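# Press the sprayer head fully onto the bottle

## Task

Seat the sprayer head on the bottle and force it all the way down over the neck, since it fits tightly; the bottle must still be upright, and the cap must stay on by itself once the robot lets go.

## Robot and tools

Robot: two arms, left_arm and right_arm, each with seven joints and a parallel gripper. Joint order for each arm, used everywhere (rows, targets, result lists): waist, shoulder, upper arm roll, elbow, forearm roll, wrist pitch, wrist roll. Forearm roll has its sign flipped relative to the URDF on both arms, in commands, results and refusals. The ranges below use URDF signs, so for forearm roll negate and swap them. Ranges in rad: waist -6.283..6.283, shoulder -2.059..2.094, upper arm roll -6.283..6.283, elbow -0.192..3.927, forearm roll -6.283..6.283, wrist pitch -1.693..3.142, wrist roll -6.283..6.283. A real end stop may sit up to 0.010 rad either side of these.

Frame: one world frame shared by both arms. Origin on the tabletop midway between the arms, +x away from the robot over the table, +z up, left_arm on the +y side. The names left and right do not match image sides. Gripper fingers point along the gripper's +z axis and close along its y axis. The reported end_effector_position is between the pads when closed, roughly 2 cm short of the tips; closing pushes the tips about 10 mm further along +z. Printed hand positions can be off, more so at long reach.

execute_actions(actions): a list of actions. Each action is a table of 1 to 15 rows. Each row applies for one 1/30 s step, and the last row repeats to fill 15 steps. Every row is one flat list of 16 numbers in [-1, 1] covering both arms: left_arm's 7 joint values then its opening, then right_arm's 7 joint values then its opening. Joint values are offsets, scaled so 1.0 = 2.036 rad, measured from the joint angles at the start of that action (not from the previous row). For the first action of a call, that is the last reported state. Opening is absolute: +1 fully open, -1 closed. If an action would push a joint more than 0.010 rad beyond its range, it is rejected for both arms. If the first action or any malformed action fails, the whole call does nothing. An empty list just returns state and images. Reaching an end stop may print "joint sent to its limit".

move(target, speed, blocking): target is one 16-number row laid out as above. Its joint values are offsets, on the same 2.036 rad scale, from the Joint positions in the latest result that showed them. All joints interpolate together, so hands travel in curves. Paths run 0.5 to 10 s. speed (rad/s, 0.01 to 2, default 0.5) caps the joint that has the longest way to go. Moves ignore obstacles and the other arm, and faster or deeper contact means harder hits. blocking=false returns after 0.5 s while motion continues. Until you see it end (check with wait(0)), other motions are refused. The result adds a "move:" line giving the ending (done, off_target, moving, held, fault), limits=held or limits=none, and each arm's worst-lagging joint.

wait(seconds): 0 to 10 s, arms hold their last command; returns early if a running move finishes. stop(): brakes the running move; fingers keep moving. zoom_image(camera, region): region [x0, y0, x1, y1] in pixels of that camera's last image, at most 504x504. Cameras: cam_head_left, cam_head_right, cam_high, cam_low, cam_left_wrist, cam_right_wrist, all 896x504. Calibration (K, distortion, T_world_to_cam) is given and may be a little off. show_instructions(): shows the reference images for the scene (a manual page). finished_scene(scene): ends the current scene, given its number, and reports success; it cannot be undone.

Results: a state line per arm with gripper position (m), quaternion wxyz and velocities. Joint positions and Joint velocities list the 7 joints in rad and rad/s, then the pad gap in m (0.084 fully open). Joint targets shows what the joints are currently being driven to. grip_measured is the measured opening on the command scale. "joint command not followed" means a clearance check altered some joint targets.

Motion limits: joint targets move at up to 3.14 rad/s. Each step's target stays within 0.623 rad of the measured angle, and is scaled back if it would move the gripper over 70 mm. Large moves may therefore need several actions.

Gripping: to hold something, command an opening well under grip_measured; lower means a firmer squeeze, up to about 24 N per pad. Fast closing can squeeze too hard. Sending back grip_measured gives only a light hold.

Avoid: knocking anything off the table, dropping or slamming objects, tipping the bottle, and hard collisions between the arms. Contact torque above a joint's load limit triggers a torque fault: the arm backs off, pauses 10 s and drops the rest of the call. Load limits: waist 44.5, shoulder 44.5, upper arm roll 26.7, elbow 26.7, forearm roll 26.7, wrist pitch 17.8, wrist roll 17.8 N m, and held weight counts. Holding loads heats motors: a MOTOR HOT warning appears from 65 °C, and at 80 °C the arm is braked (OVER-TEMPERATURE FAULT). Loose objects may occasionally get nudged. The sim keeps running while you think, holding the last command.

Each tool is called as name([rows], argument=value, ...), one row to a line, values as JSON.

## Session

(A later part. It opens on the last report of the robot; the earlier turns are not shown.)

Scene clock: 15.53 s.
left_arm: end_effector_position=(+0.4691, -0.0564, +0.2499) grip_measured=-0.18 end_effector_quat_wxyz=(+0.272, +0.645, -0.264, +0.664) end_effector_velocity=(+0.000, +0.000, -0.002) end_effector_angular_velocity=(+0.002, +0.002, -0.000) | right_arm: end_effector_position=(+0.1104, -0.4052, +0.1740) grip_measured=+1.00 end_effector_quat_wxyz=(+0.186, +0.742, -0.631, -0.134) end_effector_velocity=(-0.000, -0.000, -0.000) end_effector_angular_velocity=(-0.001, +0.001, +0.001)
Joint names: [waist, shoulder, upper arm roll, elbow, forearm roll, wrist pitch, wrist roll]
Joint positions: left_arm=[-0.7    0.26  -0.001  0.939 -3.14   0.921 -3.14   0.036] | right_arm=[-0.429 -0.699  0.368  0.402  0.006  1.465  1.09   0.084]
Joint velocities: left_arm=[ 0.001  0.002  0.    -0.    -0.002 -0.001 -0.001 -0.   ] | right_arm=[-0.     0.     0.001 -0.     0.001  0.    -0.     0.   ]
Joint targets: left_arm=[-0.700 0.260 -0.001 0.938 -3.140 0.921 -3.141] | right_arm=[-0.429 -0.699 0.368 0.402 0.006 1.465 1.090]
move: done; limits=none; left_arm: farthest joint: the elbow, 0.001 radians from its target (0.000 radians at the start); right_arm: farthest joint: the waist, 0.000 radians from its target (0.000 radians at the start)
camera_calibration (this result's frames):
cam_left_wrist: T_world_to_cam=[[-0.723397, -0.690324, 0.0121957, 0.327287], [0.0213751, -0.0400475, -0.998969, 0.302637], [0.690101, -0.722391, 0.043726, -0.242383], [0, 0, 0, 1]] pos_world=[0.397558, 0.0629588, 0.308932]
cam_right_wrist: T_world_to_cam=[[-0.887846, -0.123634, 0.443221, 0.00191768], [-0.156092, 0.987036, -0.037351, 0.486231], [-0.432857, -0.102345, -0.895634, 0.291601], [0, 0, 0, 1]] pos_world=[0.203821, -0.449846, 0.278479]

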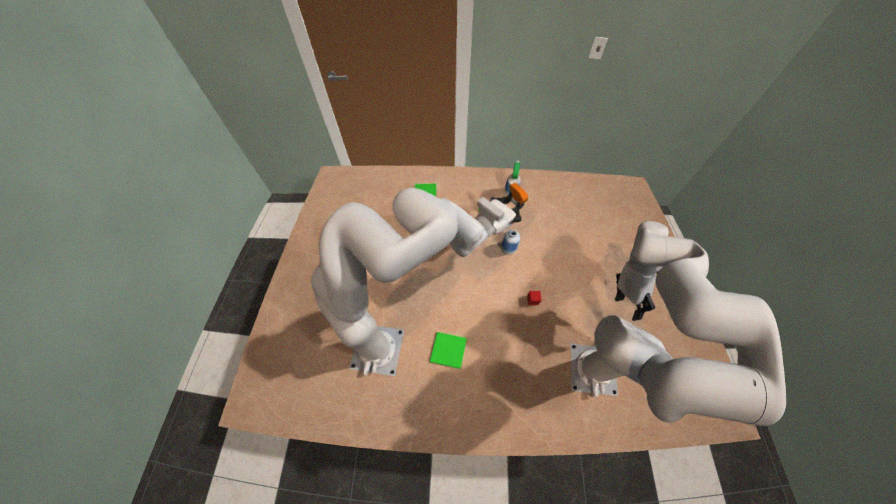

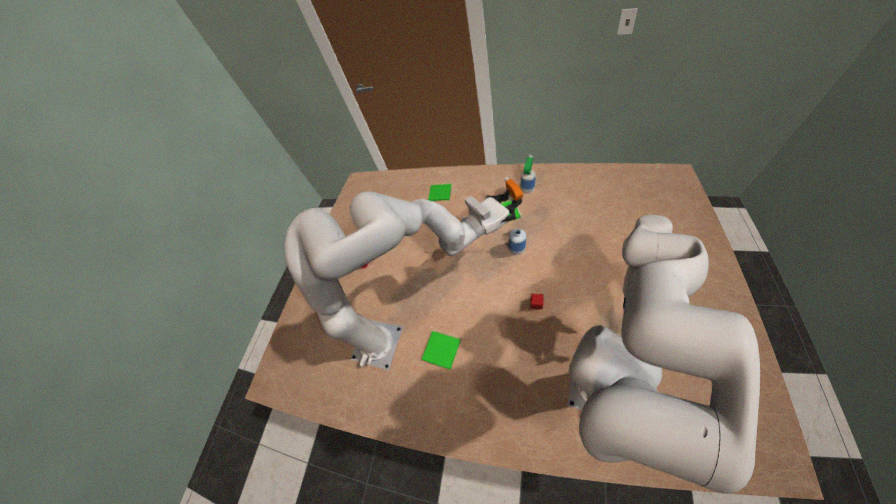

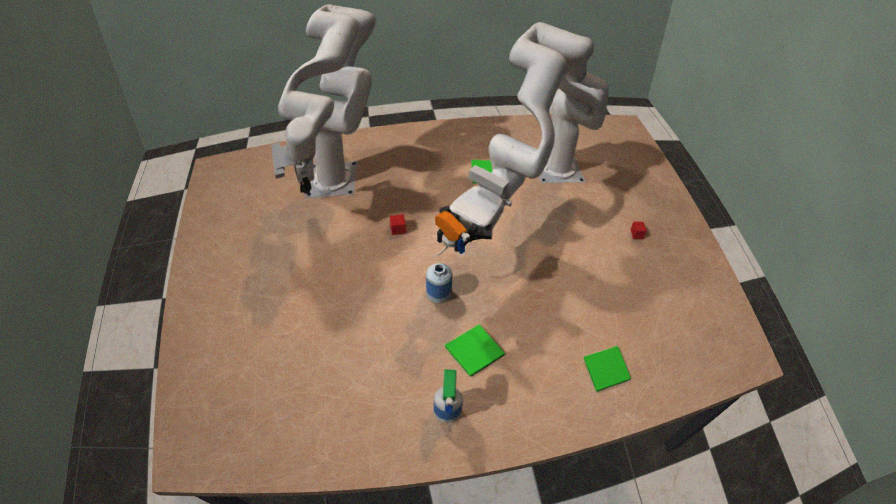

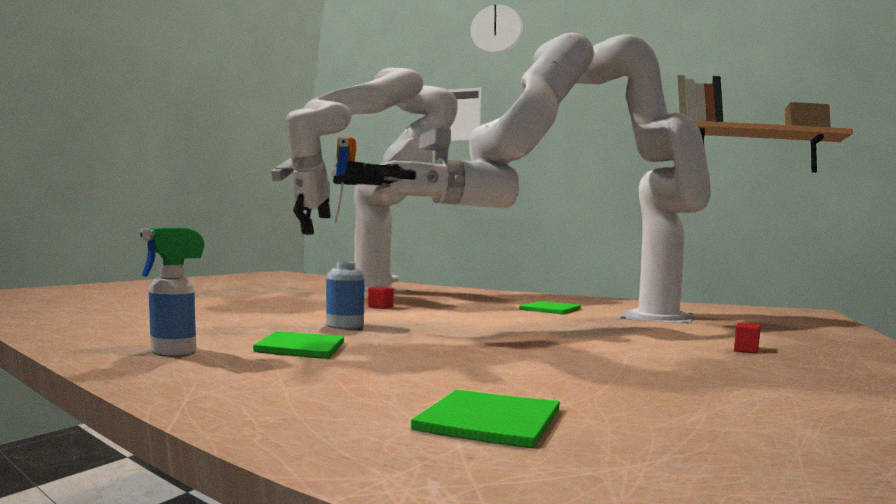

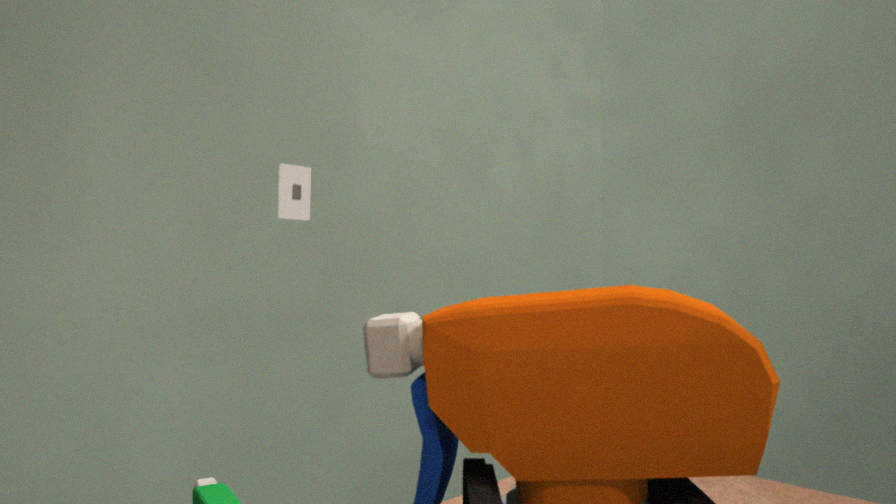

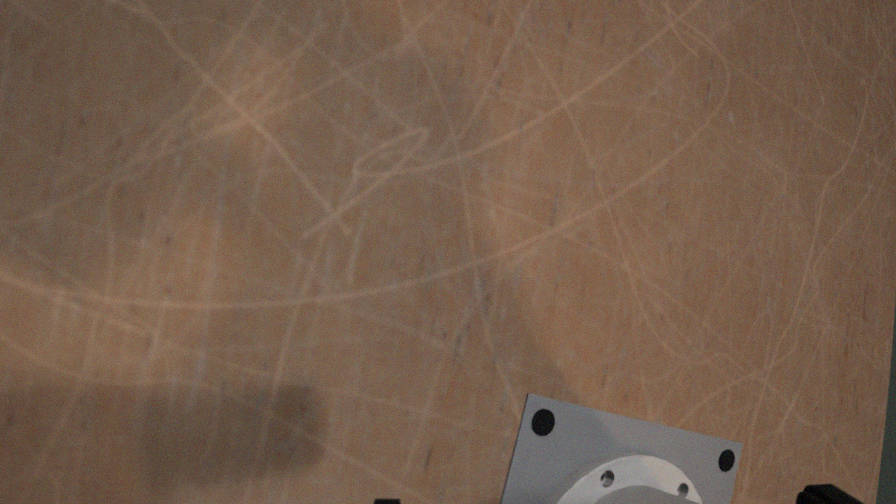

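execute_actions(actions=[])

Scene clock: 16.43 s.
left_arm: end_effector_position=(+0.4691, -0.0563, +0.2497) grip_measured=-0.18 end_effector_quat_wxyz=(+0.272, +0.645, -0.264, +0.664) end_effector_velocity=(+0.000, +0.000, +0.000) end_effector_angular_velocity=(-0.001, -0.001, +0.001) | right_arm: end_effector_position=(+0.1104, -0.4052, +0.1740) grip_measured=+1.00 end_effector_quat_wxyz=(+0.186, +0.742, -0.631, -0.134) end_effector_velocity=(+0.000, -0.000, +0.000) end_effector_angular_velocity=(+0.000, -0.000, -0.001)
Joint names: [waist, shoulder, upper arm roll, elbow, forearm roll, wrist pitch, wrist roll]
Joint positions: left_arm=[-0.7    0.26  -0.001  0.938 -3.14   0.921 -3.141  0.036] | right_arm=[-0.429 -0.699  0.368  0.402  0.006  1.465  1.09   0.084]
Joint velocities: left_arm=[ 0.001 -0.     0.     0.    -0.     0.001  0.    -0.   ] | right_arm=[-0.    -0.    -0.001  0.    -0.     0.     0.     0.   ]
Joint targets: left_arm=[-0.700 0.260 -0.001 0.938 -3.140 0.921 -3.141] | right_arm=[-0.429 -0.699 0.368 0.402 0.006 1.465 1.090]
camera_calibration (this result's frames):
cam_left_wrist: T_world_to_cam=[[-0.723485, -0.690232, 0.0122178, 0.327329], [0.0210871, -0.0397861, -0.998986, 0.302563], [0.690018, -0.722494, 0.0433396, -0.24221], [0, 0, 0, 1]] pos_world=[0.397567, 0.0629757, 0.308754]
cam_right_wrist: T_world_to_cam=[[-0.887846, -0.123634, 0.443221, 0.00191759], [-0.156093, 0.987036, -0.0373509, 0.486231], [-0.432857, -0.102345, -0.895634, 0.291601], [0, 0, 0, 1]] pos_world=[0.203821, -0.449846, 0.278479]

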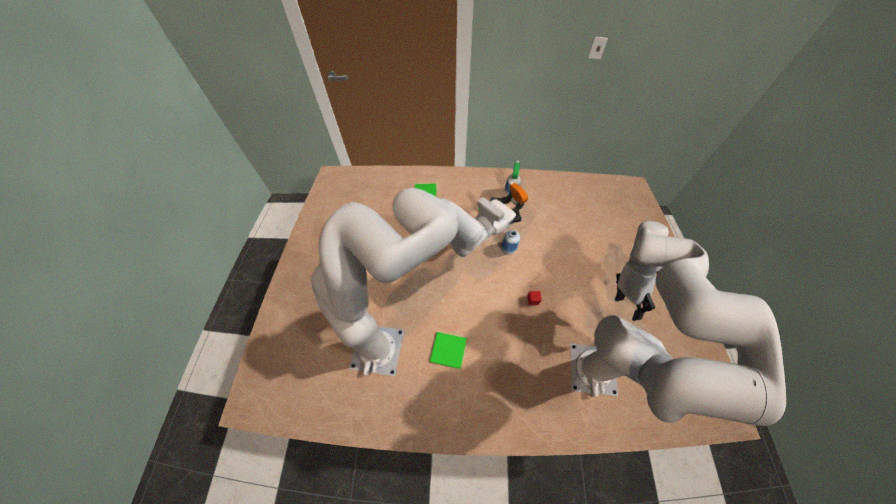

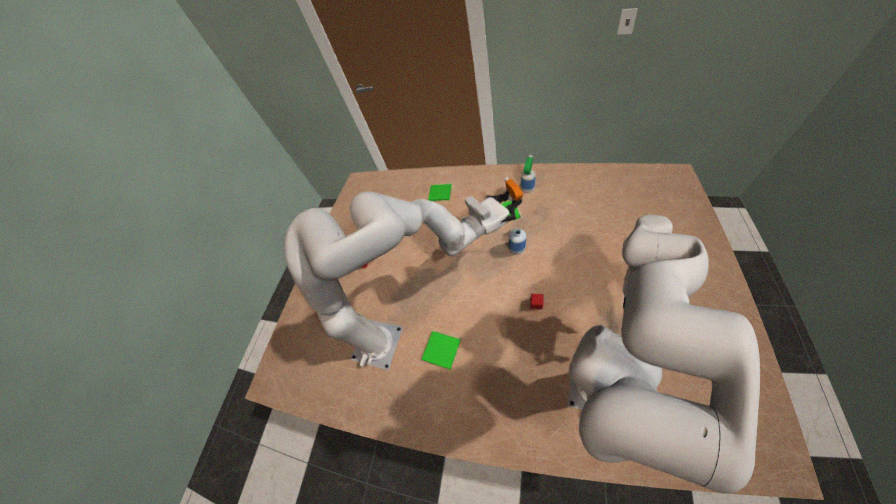

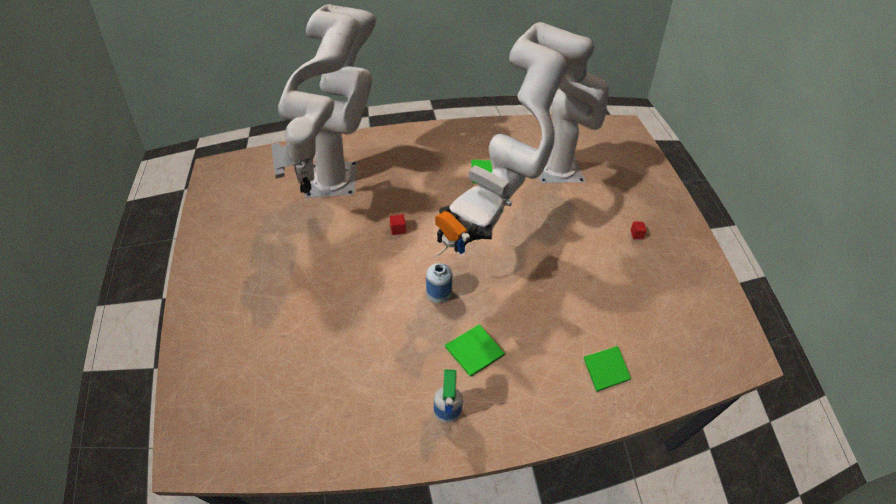

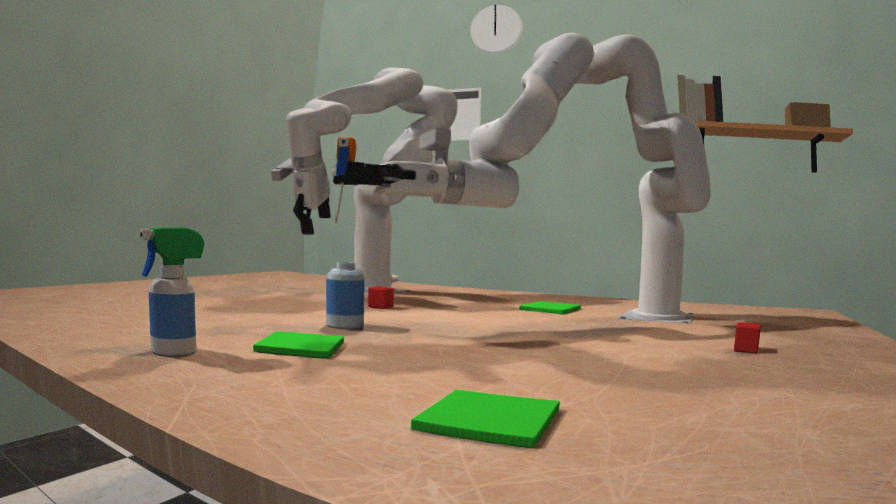

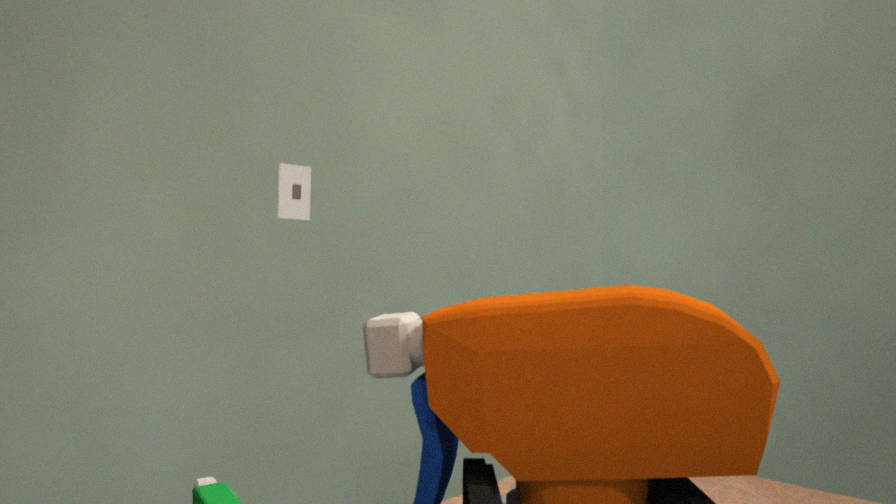

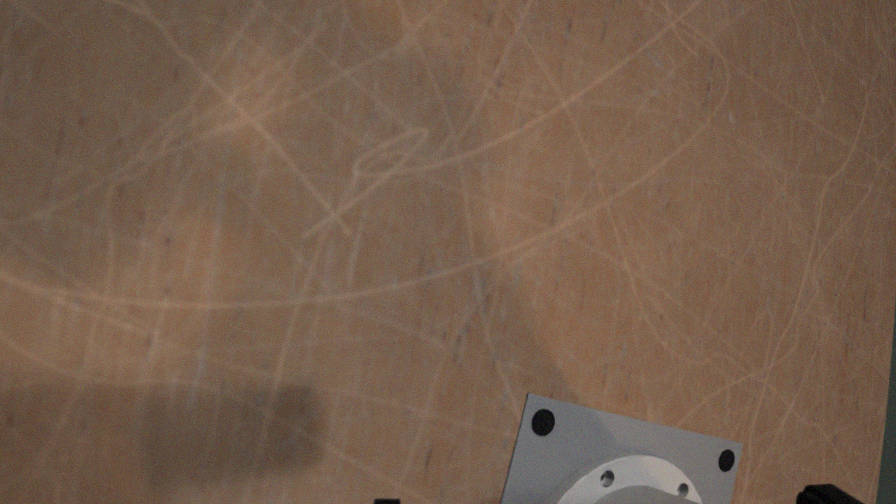

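move(target=[0,0.0311,0,-0.0043,0,-0.0133,0,-0.7,0,0,0,0,0,0,0,1], speed=0.1)

zoom_image(camera="cam_low", region=[270,160,430,290])

zoom_image(camera="cam_high", region=[390,210,510,310])

Scene clock: 17.83 s.
left_arm: end_effector_position=(+0.4637, -0.0510, +0.1976) grip_measured=-0.18 end_effector_quat_wxyz=(+0.258, +0.677, -0.277, +0.631) end_effector_velocity=(-0.000, +0.001, -0.002) end_effector_angular_velocity=(+0.003, +0.003, +0.000) | right_arm: end_effector_position=(+0.1104, -0.4052, +0.1740) grip_measured=+1.00 end_effector_quat_wxyz=(+0.186, +0.742, -0.631, -0.134) end_effector_velocity=(-0.000, +0.000, +0.000) end_effector_angular_velocity=(-0.000, +0.000, -0.000)
Joint names: [waist, shoulder, upper arm roll, elbow, forearm roll, wrist pitch, wrist roll]
Joint positions: left_arm=[-0.7    0.323 -0.001  0.93  -3.14   0.894 -3.141  0.036] | right_arm=[-0.429 -0.699  0.368  0.402  0.006  1.465  1.09   0.084]
Joint velocities: left_arm=[ 0.001  0.002  0.    -0.001 -0.001 -0.001 -0.     0.   ] | right_arm=[-0.     0.     0.     0.     0.     0.001  0.    -0.   ]
Joint targets: left_arm=[-0.700 0.323 -0.001 0.930 -3.140 0.894 -3.141] | right_arm=[-0.429 -0.699 0.368 0.402 0.006 1.465 1.090]
move: done; limits=none; left_arm: farthest joint: the elbow, 0.001 radians from its target (0.009 radians at the start); right_arm: farthest joint: the waist, 0.000 radians from its target (0.000 radians at the start)
camera_calibration (this result's frames):
cam_left_wrist: T_world_to_cam=[[-0.722547, -0.691153, 0.0152544, 0.326633], [-0.0489685, 0.0291578, -0.998375, 0.286718], [0.689585, -0.72212, -0.0549126, -0.21278], [0, 0, 0, 1]] pos_world=[0.396778, 0.0637411, 0.269585]
cam_right_wrist: T_world_to_cam=[[-0.887845, -0.123634, 0.443221, 0.0019176], [-0.156093, 0.987036, -0.0373508, 0.486231], [-0.432857, -0.102345, -0.895634, 0.291601], [0, 0, 0, 1]] pos_world=[0.203821, -0.449846, 0.278479]

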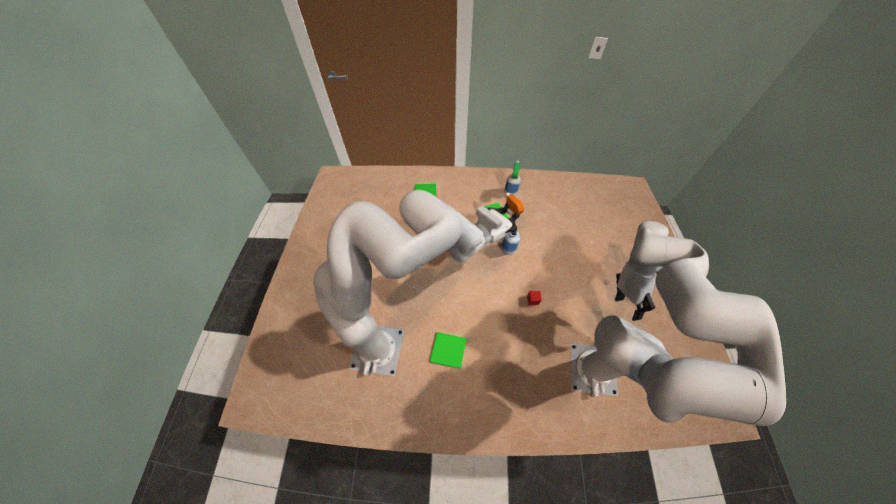

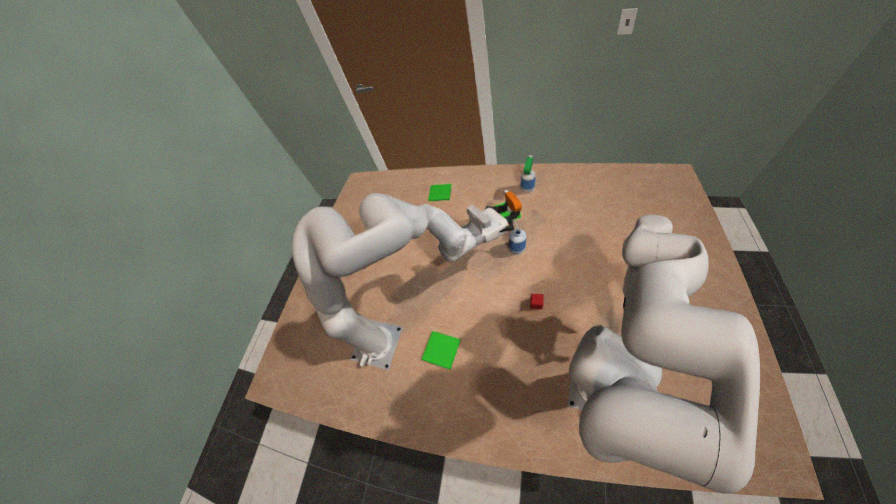

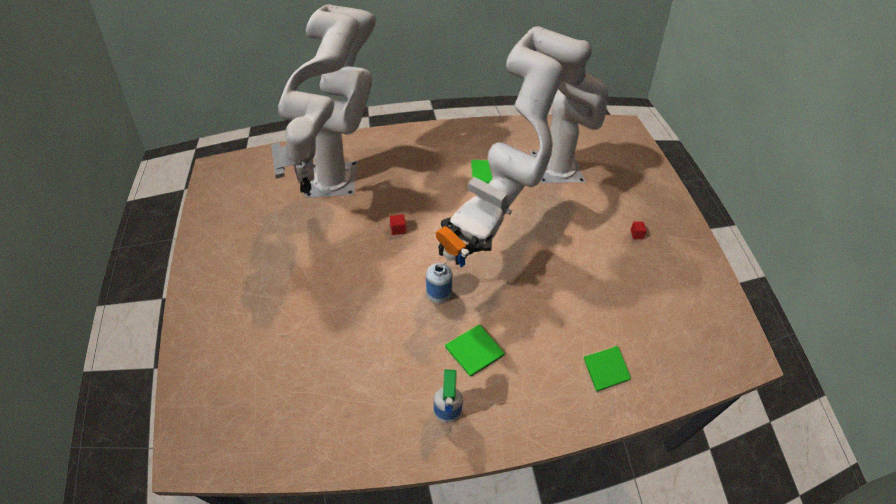

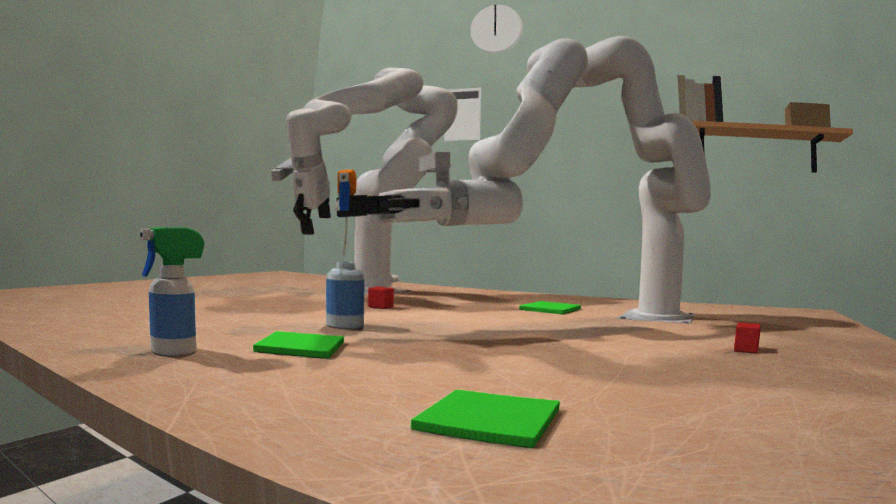

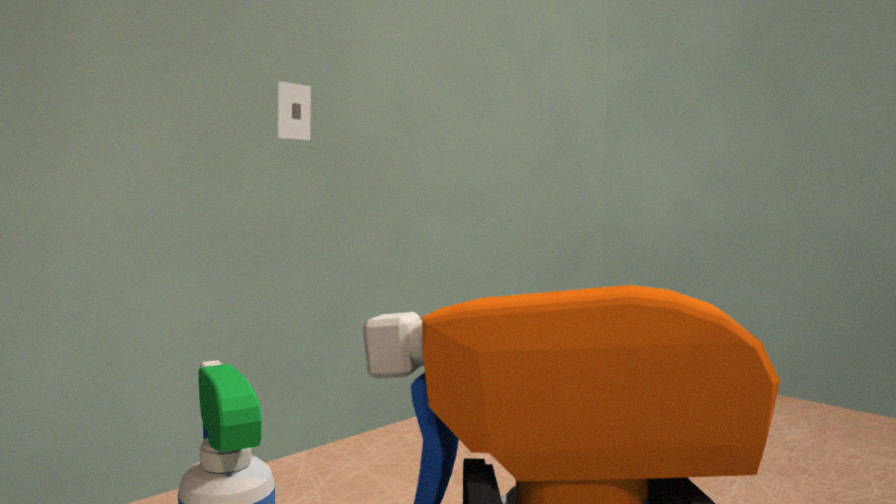

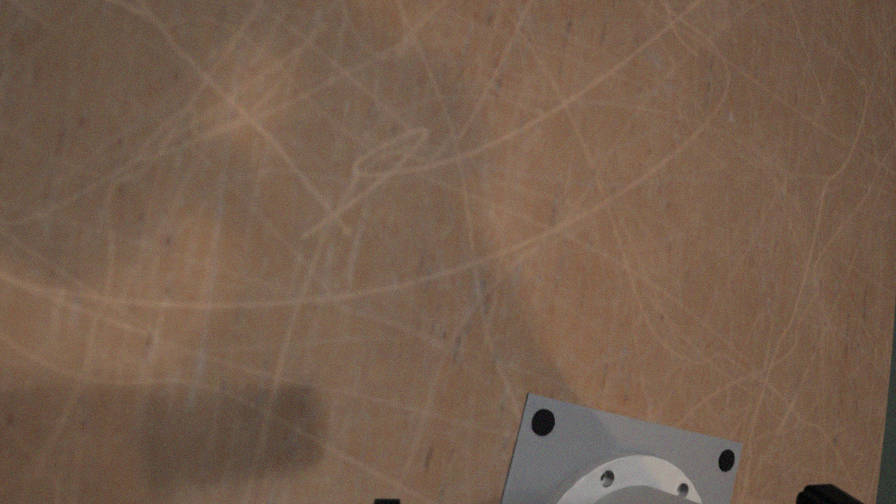

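Region (270, 160, 430, 290) of cam_low's 896x504 image, scaled by 3.150, with more detail than that image has; it fills the top 410 rows of this view, and the rest is white.

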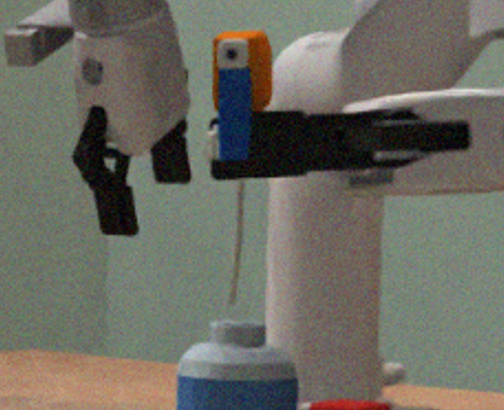

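Region (390, 210, 510, 310) of cam_high's 896x504 image, scaled by 4.200, with more detail than that image has.

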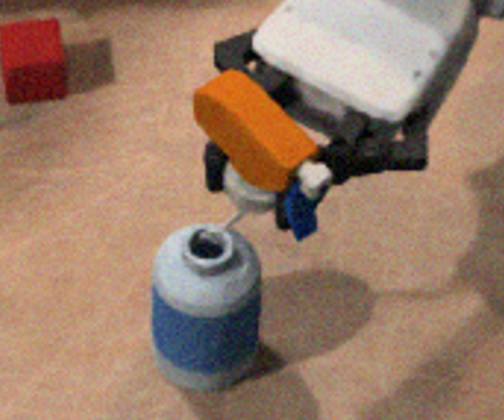

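Move −3 mm r, down 18 mm.

move(target=[-0.002,0.0188,0,-0.0066,0,0.0254,0,-0.7,0,0,0,0,0,0,0,1], speed=0.05)

move(target=[-0.019,0.051,0,0.004,0,0.047,0,-0.7,0,0,0,0,0,0,0,1], speed=0.05)

zoom_image(camera="cam_low", region=[270,160,430,290])

zoom_image(camera="cam_high", region=[390,210,510,310])

Scene clock: 19.50 s.
left_arm: end_effector_position=(+0.4600, -0.0510, +0.1790) grip_measured=-0.18 end_effector_quat_wxyz=(+0.260, +0.676, -0.278, +0.631) end_effector_velocity=(-0.000, -0.000, -0.000) end_effector_angular_velocity=(-0.000, -0.001, -0.001) | right_arm: end_effector_position=(+0.1104, -0.4052, +0.1740) grip_measured=+1.00 end_effector_quat_wxyz=(+0.186, +0.742, -0.631, -0.134) end_effector_velocity=(-0.000, -0.000, -0.000) end_effector_angular_velocity=(+0.000, +0.000, -0.001)
Joint names: [waist, shoulder, upper arm roll, elbow, forearm roll, wrist pitch, wrist roll]
Joint positions: left_arm=[-0.704  0.361 -0.001  0.917 -3.14   0.945 -3.141  0.036] | right_arm=[-0.429 -0.699  0.368  0.402  0.006  1.465  1.09   0.084]
Joint velocities: left_arm=[-0.001  0.001  0.    -0.    -0.001  0.002 -0.     0.   ] | right_arm=[ 0.     0.    -0.001 -0.     0.     0.     0.    -0.   ]
Joint targets: left_arm=[-0.704 0.361 -0.001 0.916 -3.140 0.945 -3.141] | right_arm=[-0.429 -0.699 0.368 0.402 0.006 1.465 1.090]
move: done; limits=none; left_arm: farthest joint: the waist, 0.000 radians from its target (0.004 radians at the start); right_arm: farthest joint: the waist, 0.000 radians from its target (0.000 radians at the start)
camera_calibration (this result's frames):
cam_left_wrist: T_world_to_cam=[[-0.725307, -0.688258, 0.0152074, 0.325672], [-0.0487051, 0.029267, -0.998384, 0.267869], [0.686701, -0.724876, -0.0547492, -0.210051], [0, 0, 0, 1]] pos_world=[0.393501, 0.0640459, 0.250984]
cam_right_wrist: T_world_to_cam=[[-0.887845, -0.123635, 0.443221, 0.00191751], [-0.156093, 0.987036, -0.0373506, 0.486231], [-0.432857, -0.102345, -0.895634, 0.291601], [0, 0, 0, 1]] pos_world=[0.203821, -0.449846, 0.278479]

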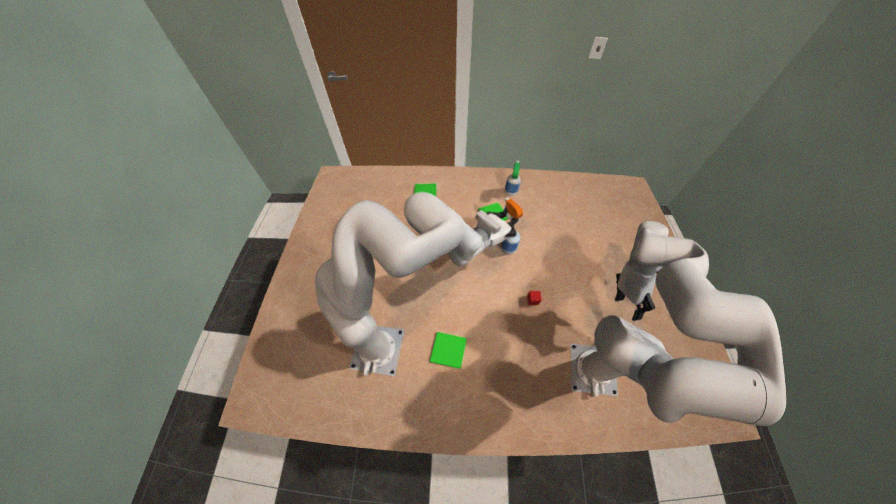

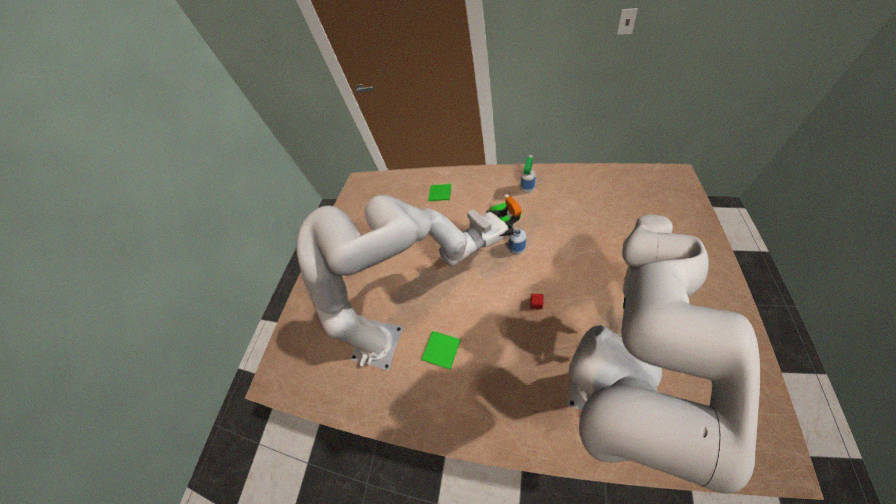

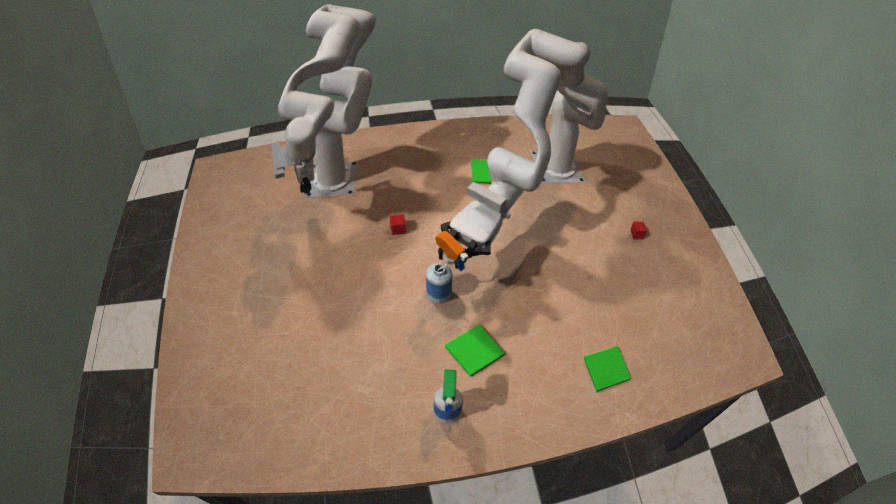

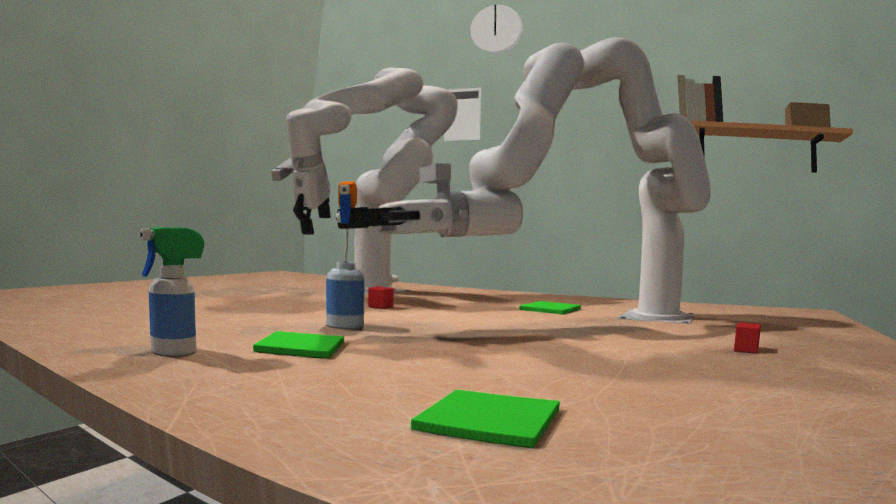

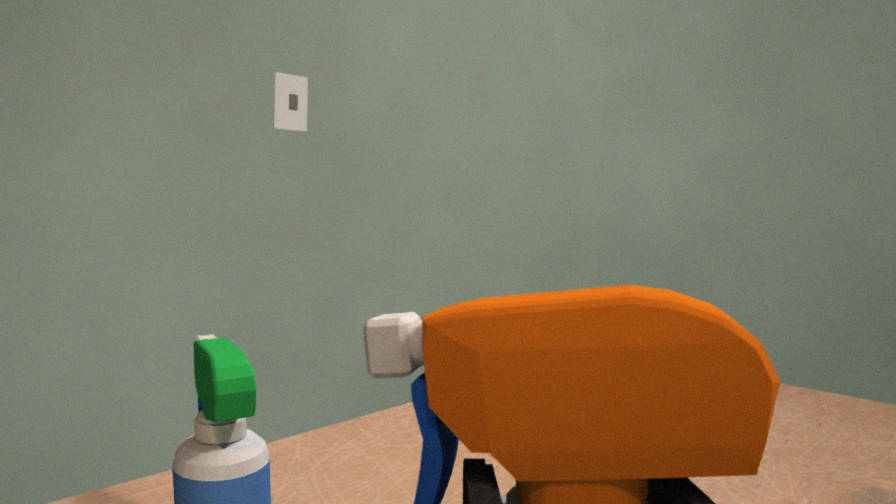

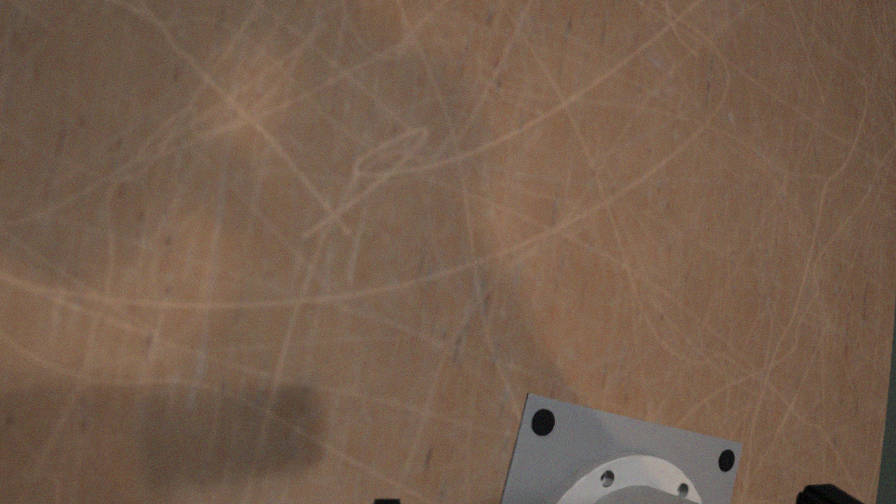

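Scene clock: 21.93 s.
left_arm: end_effector_position=(+0.4426, -0.0688, +0.1395) grip_measured=-0.18 end_effector_quat_wxyz=(+0.272, +0.671, -0.291, +0.626) end_effector_velocity=(-0.000, -0.000, -0.000) end_effector_angular_velocity=(+0.001, +0.000, -0.000) | right_arm: end_effector_position=(+0.1104, -0.4052, +0.1740) grip_measured=+1.00 end_effector_quat_wxyz=(+0.186, +0.742, -0.631, -0.134) end_effector_velocity=(+0.000, +0.000, +0.000) end_effector_angular_velocity=(-0.001, -0.000, +0.001)
Joint names: [waist, shoulder, upper arm roll, elbow, forearm roll, wrist pitch, wrist roll]
Joint positions: left_arm=[-0.743  0.465 -0.     0.925 -3.14   1.041 -3.141  0.036] | right_arm=[-0.429 -0.699  0.368  0.402  0.006  1.465  1.09   0.084]
Joint velocities: left_arm=[-0.     0.001  0.     0.     0.    -0.     0.    -0.   ] | right_arm=[ 0.     0.     0.001  0.    -0.    -0.     0.     0.   ]
Joint targets: left_arm=[-0.743 0.465 -0.001 0.925 -3.140 1.041 -3.141] | right_arm=[-0.429 -0.699 0.368 0.402 0.006 1.465 1.090]
move: done; limits=none; left_arm: farthest joint: the upper arm roll, 0.001 radians from its target (0.000 radians at the start); right_arm: farthest joint: the waist, 0.000 radians from its target (0.000 radians at the start)
camera_calibration (this result's frames):
cam_left_wrist: T_world_to_cam=[[-0.751226, -0.659872, 0.015116, 0.314899], [-0.0473635, 0.0310499, -0.998395, 0.227693], [0.658344, -0.750736, -0.0545793, -0.20242], [0, 0, 0, 1]] pos_world=[0.380607, 0.0487594, 0.211519]
cam_right_wrist: T_world_to_cam=[[-0.887846, -0.123635, 0.443221, 0.00191759], [-0.156093, 0.987036, -0.0373505, 0.486231], [-0.432857, -0.102345, -0.895634, 0.291601], [0, 0, 0, 1]] pos_world=[0.203821, -0.449846, 0.278479]

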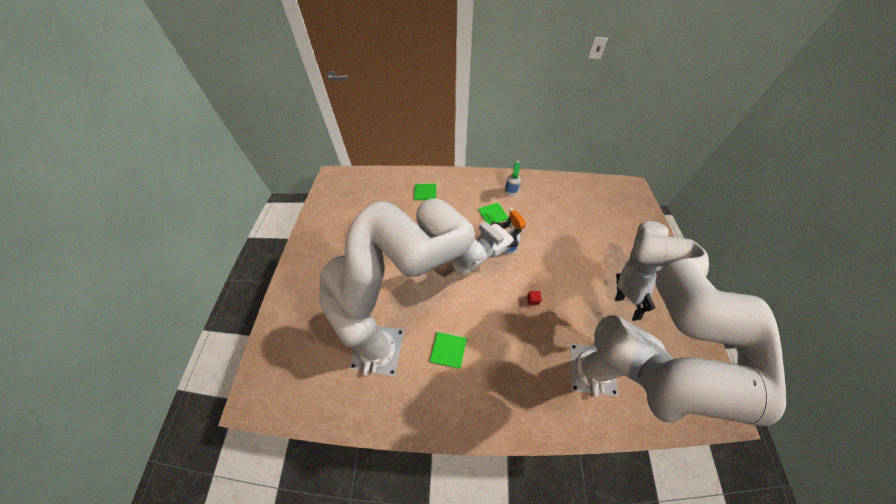

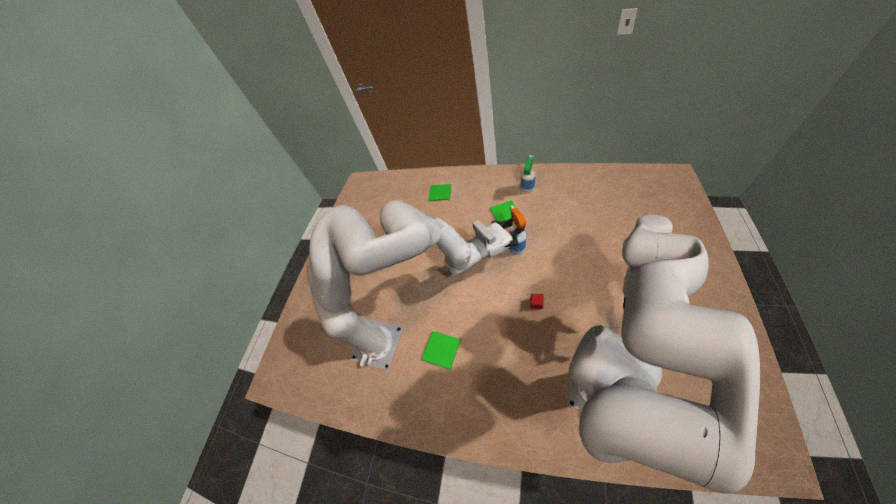

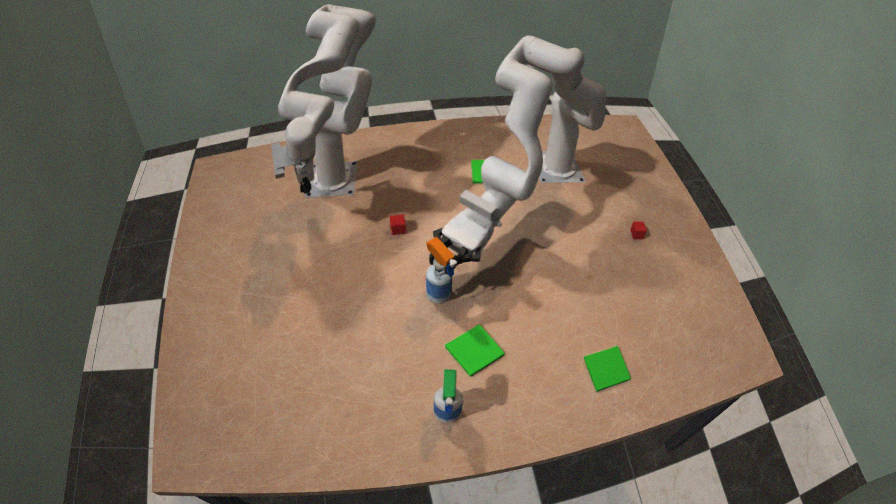

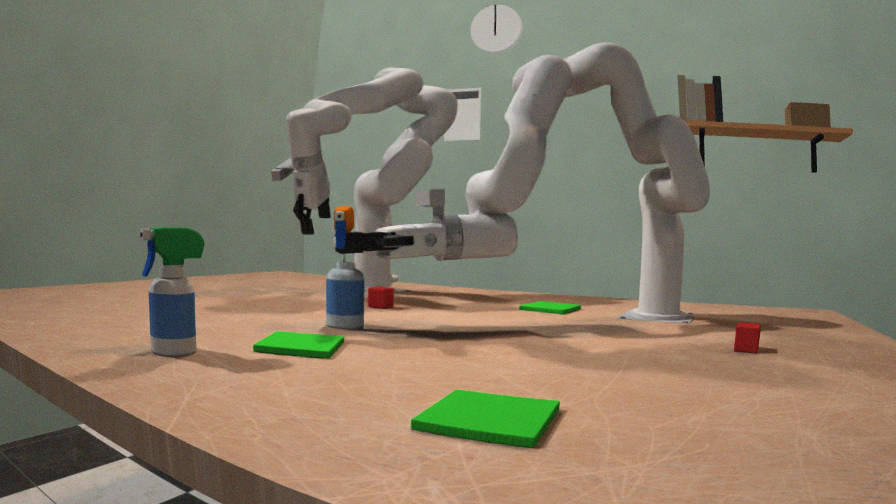

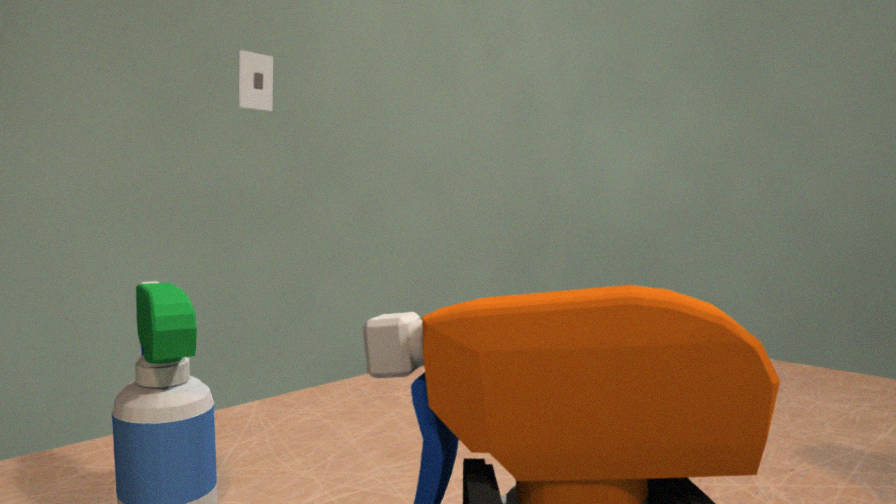

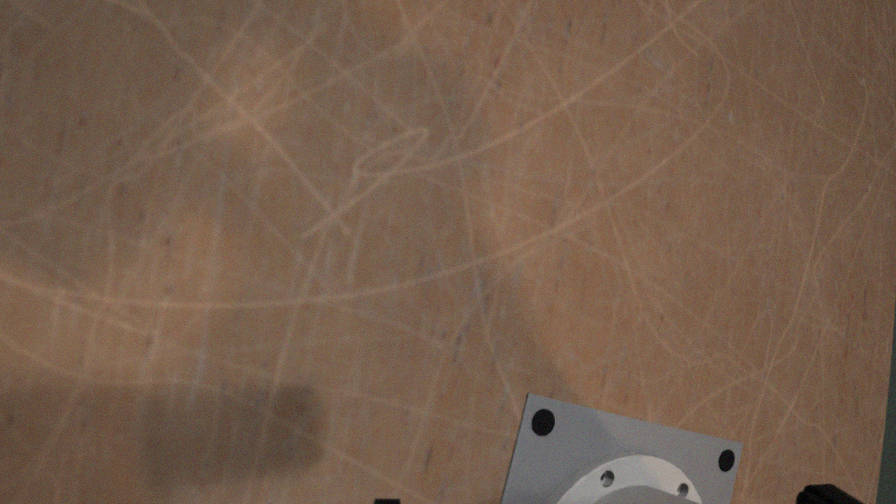

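Region (270, 160, 430, 290) of cam_low's 896x504 image, scaled by 3.150, with more detail than that image has; it fills the top 410 rows of this view, and the rest is white.

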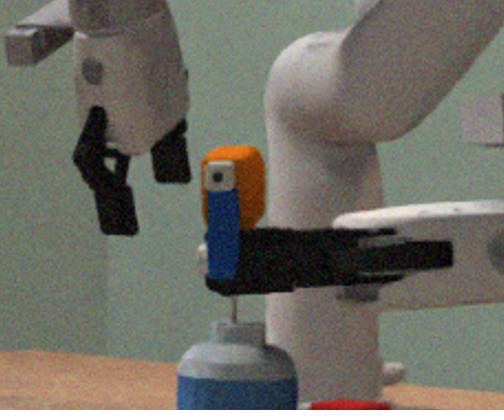

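Region (390, 210, 510, 310) of cam_high's 896x504 image, scaled by 4.200, with more detail than that image has.

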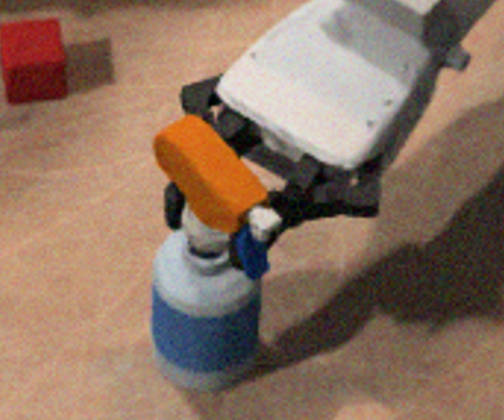

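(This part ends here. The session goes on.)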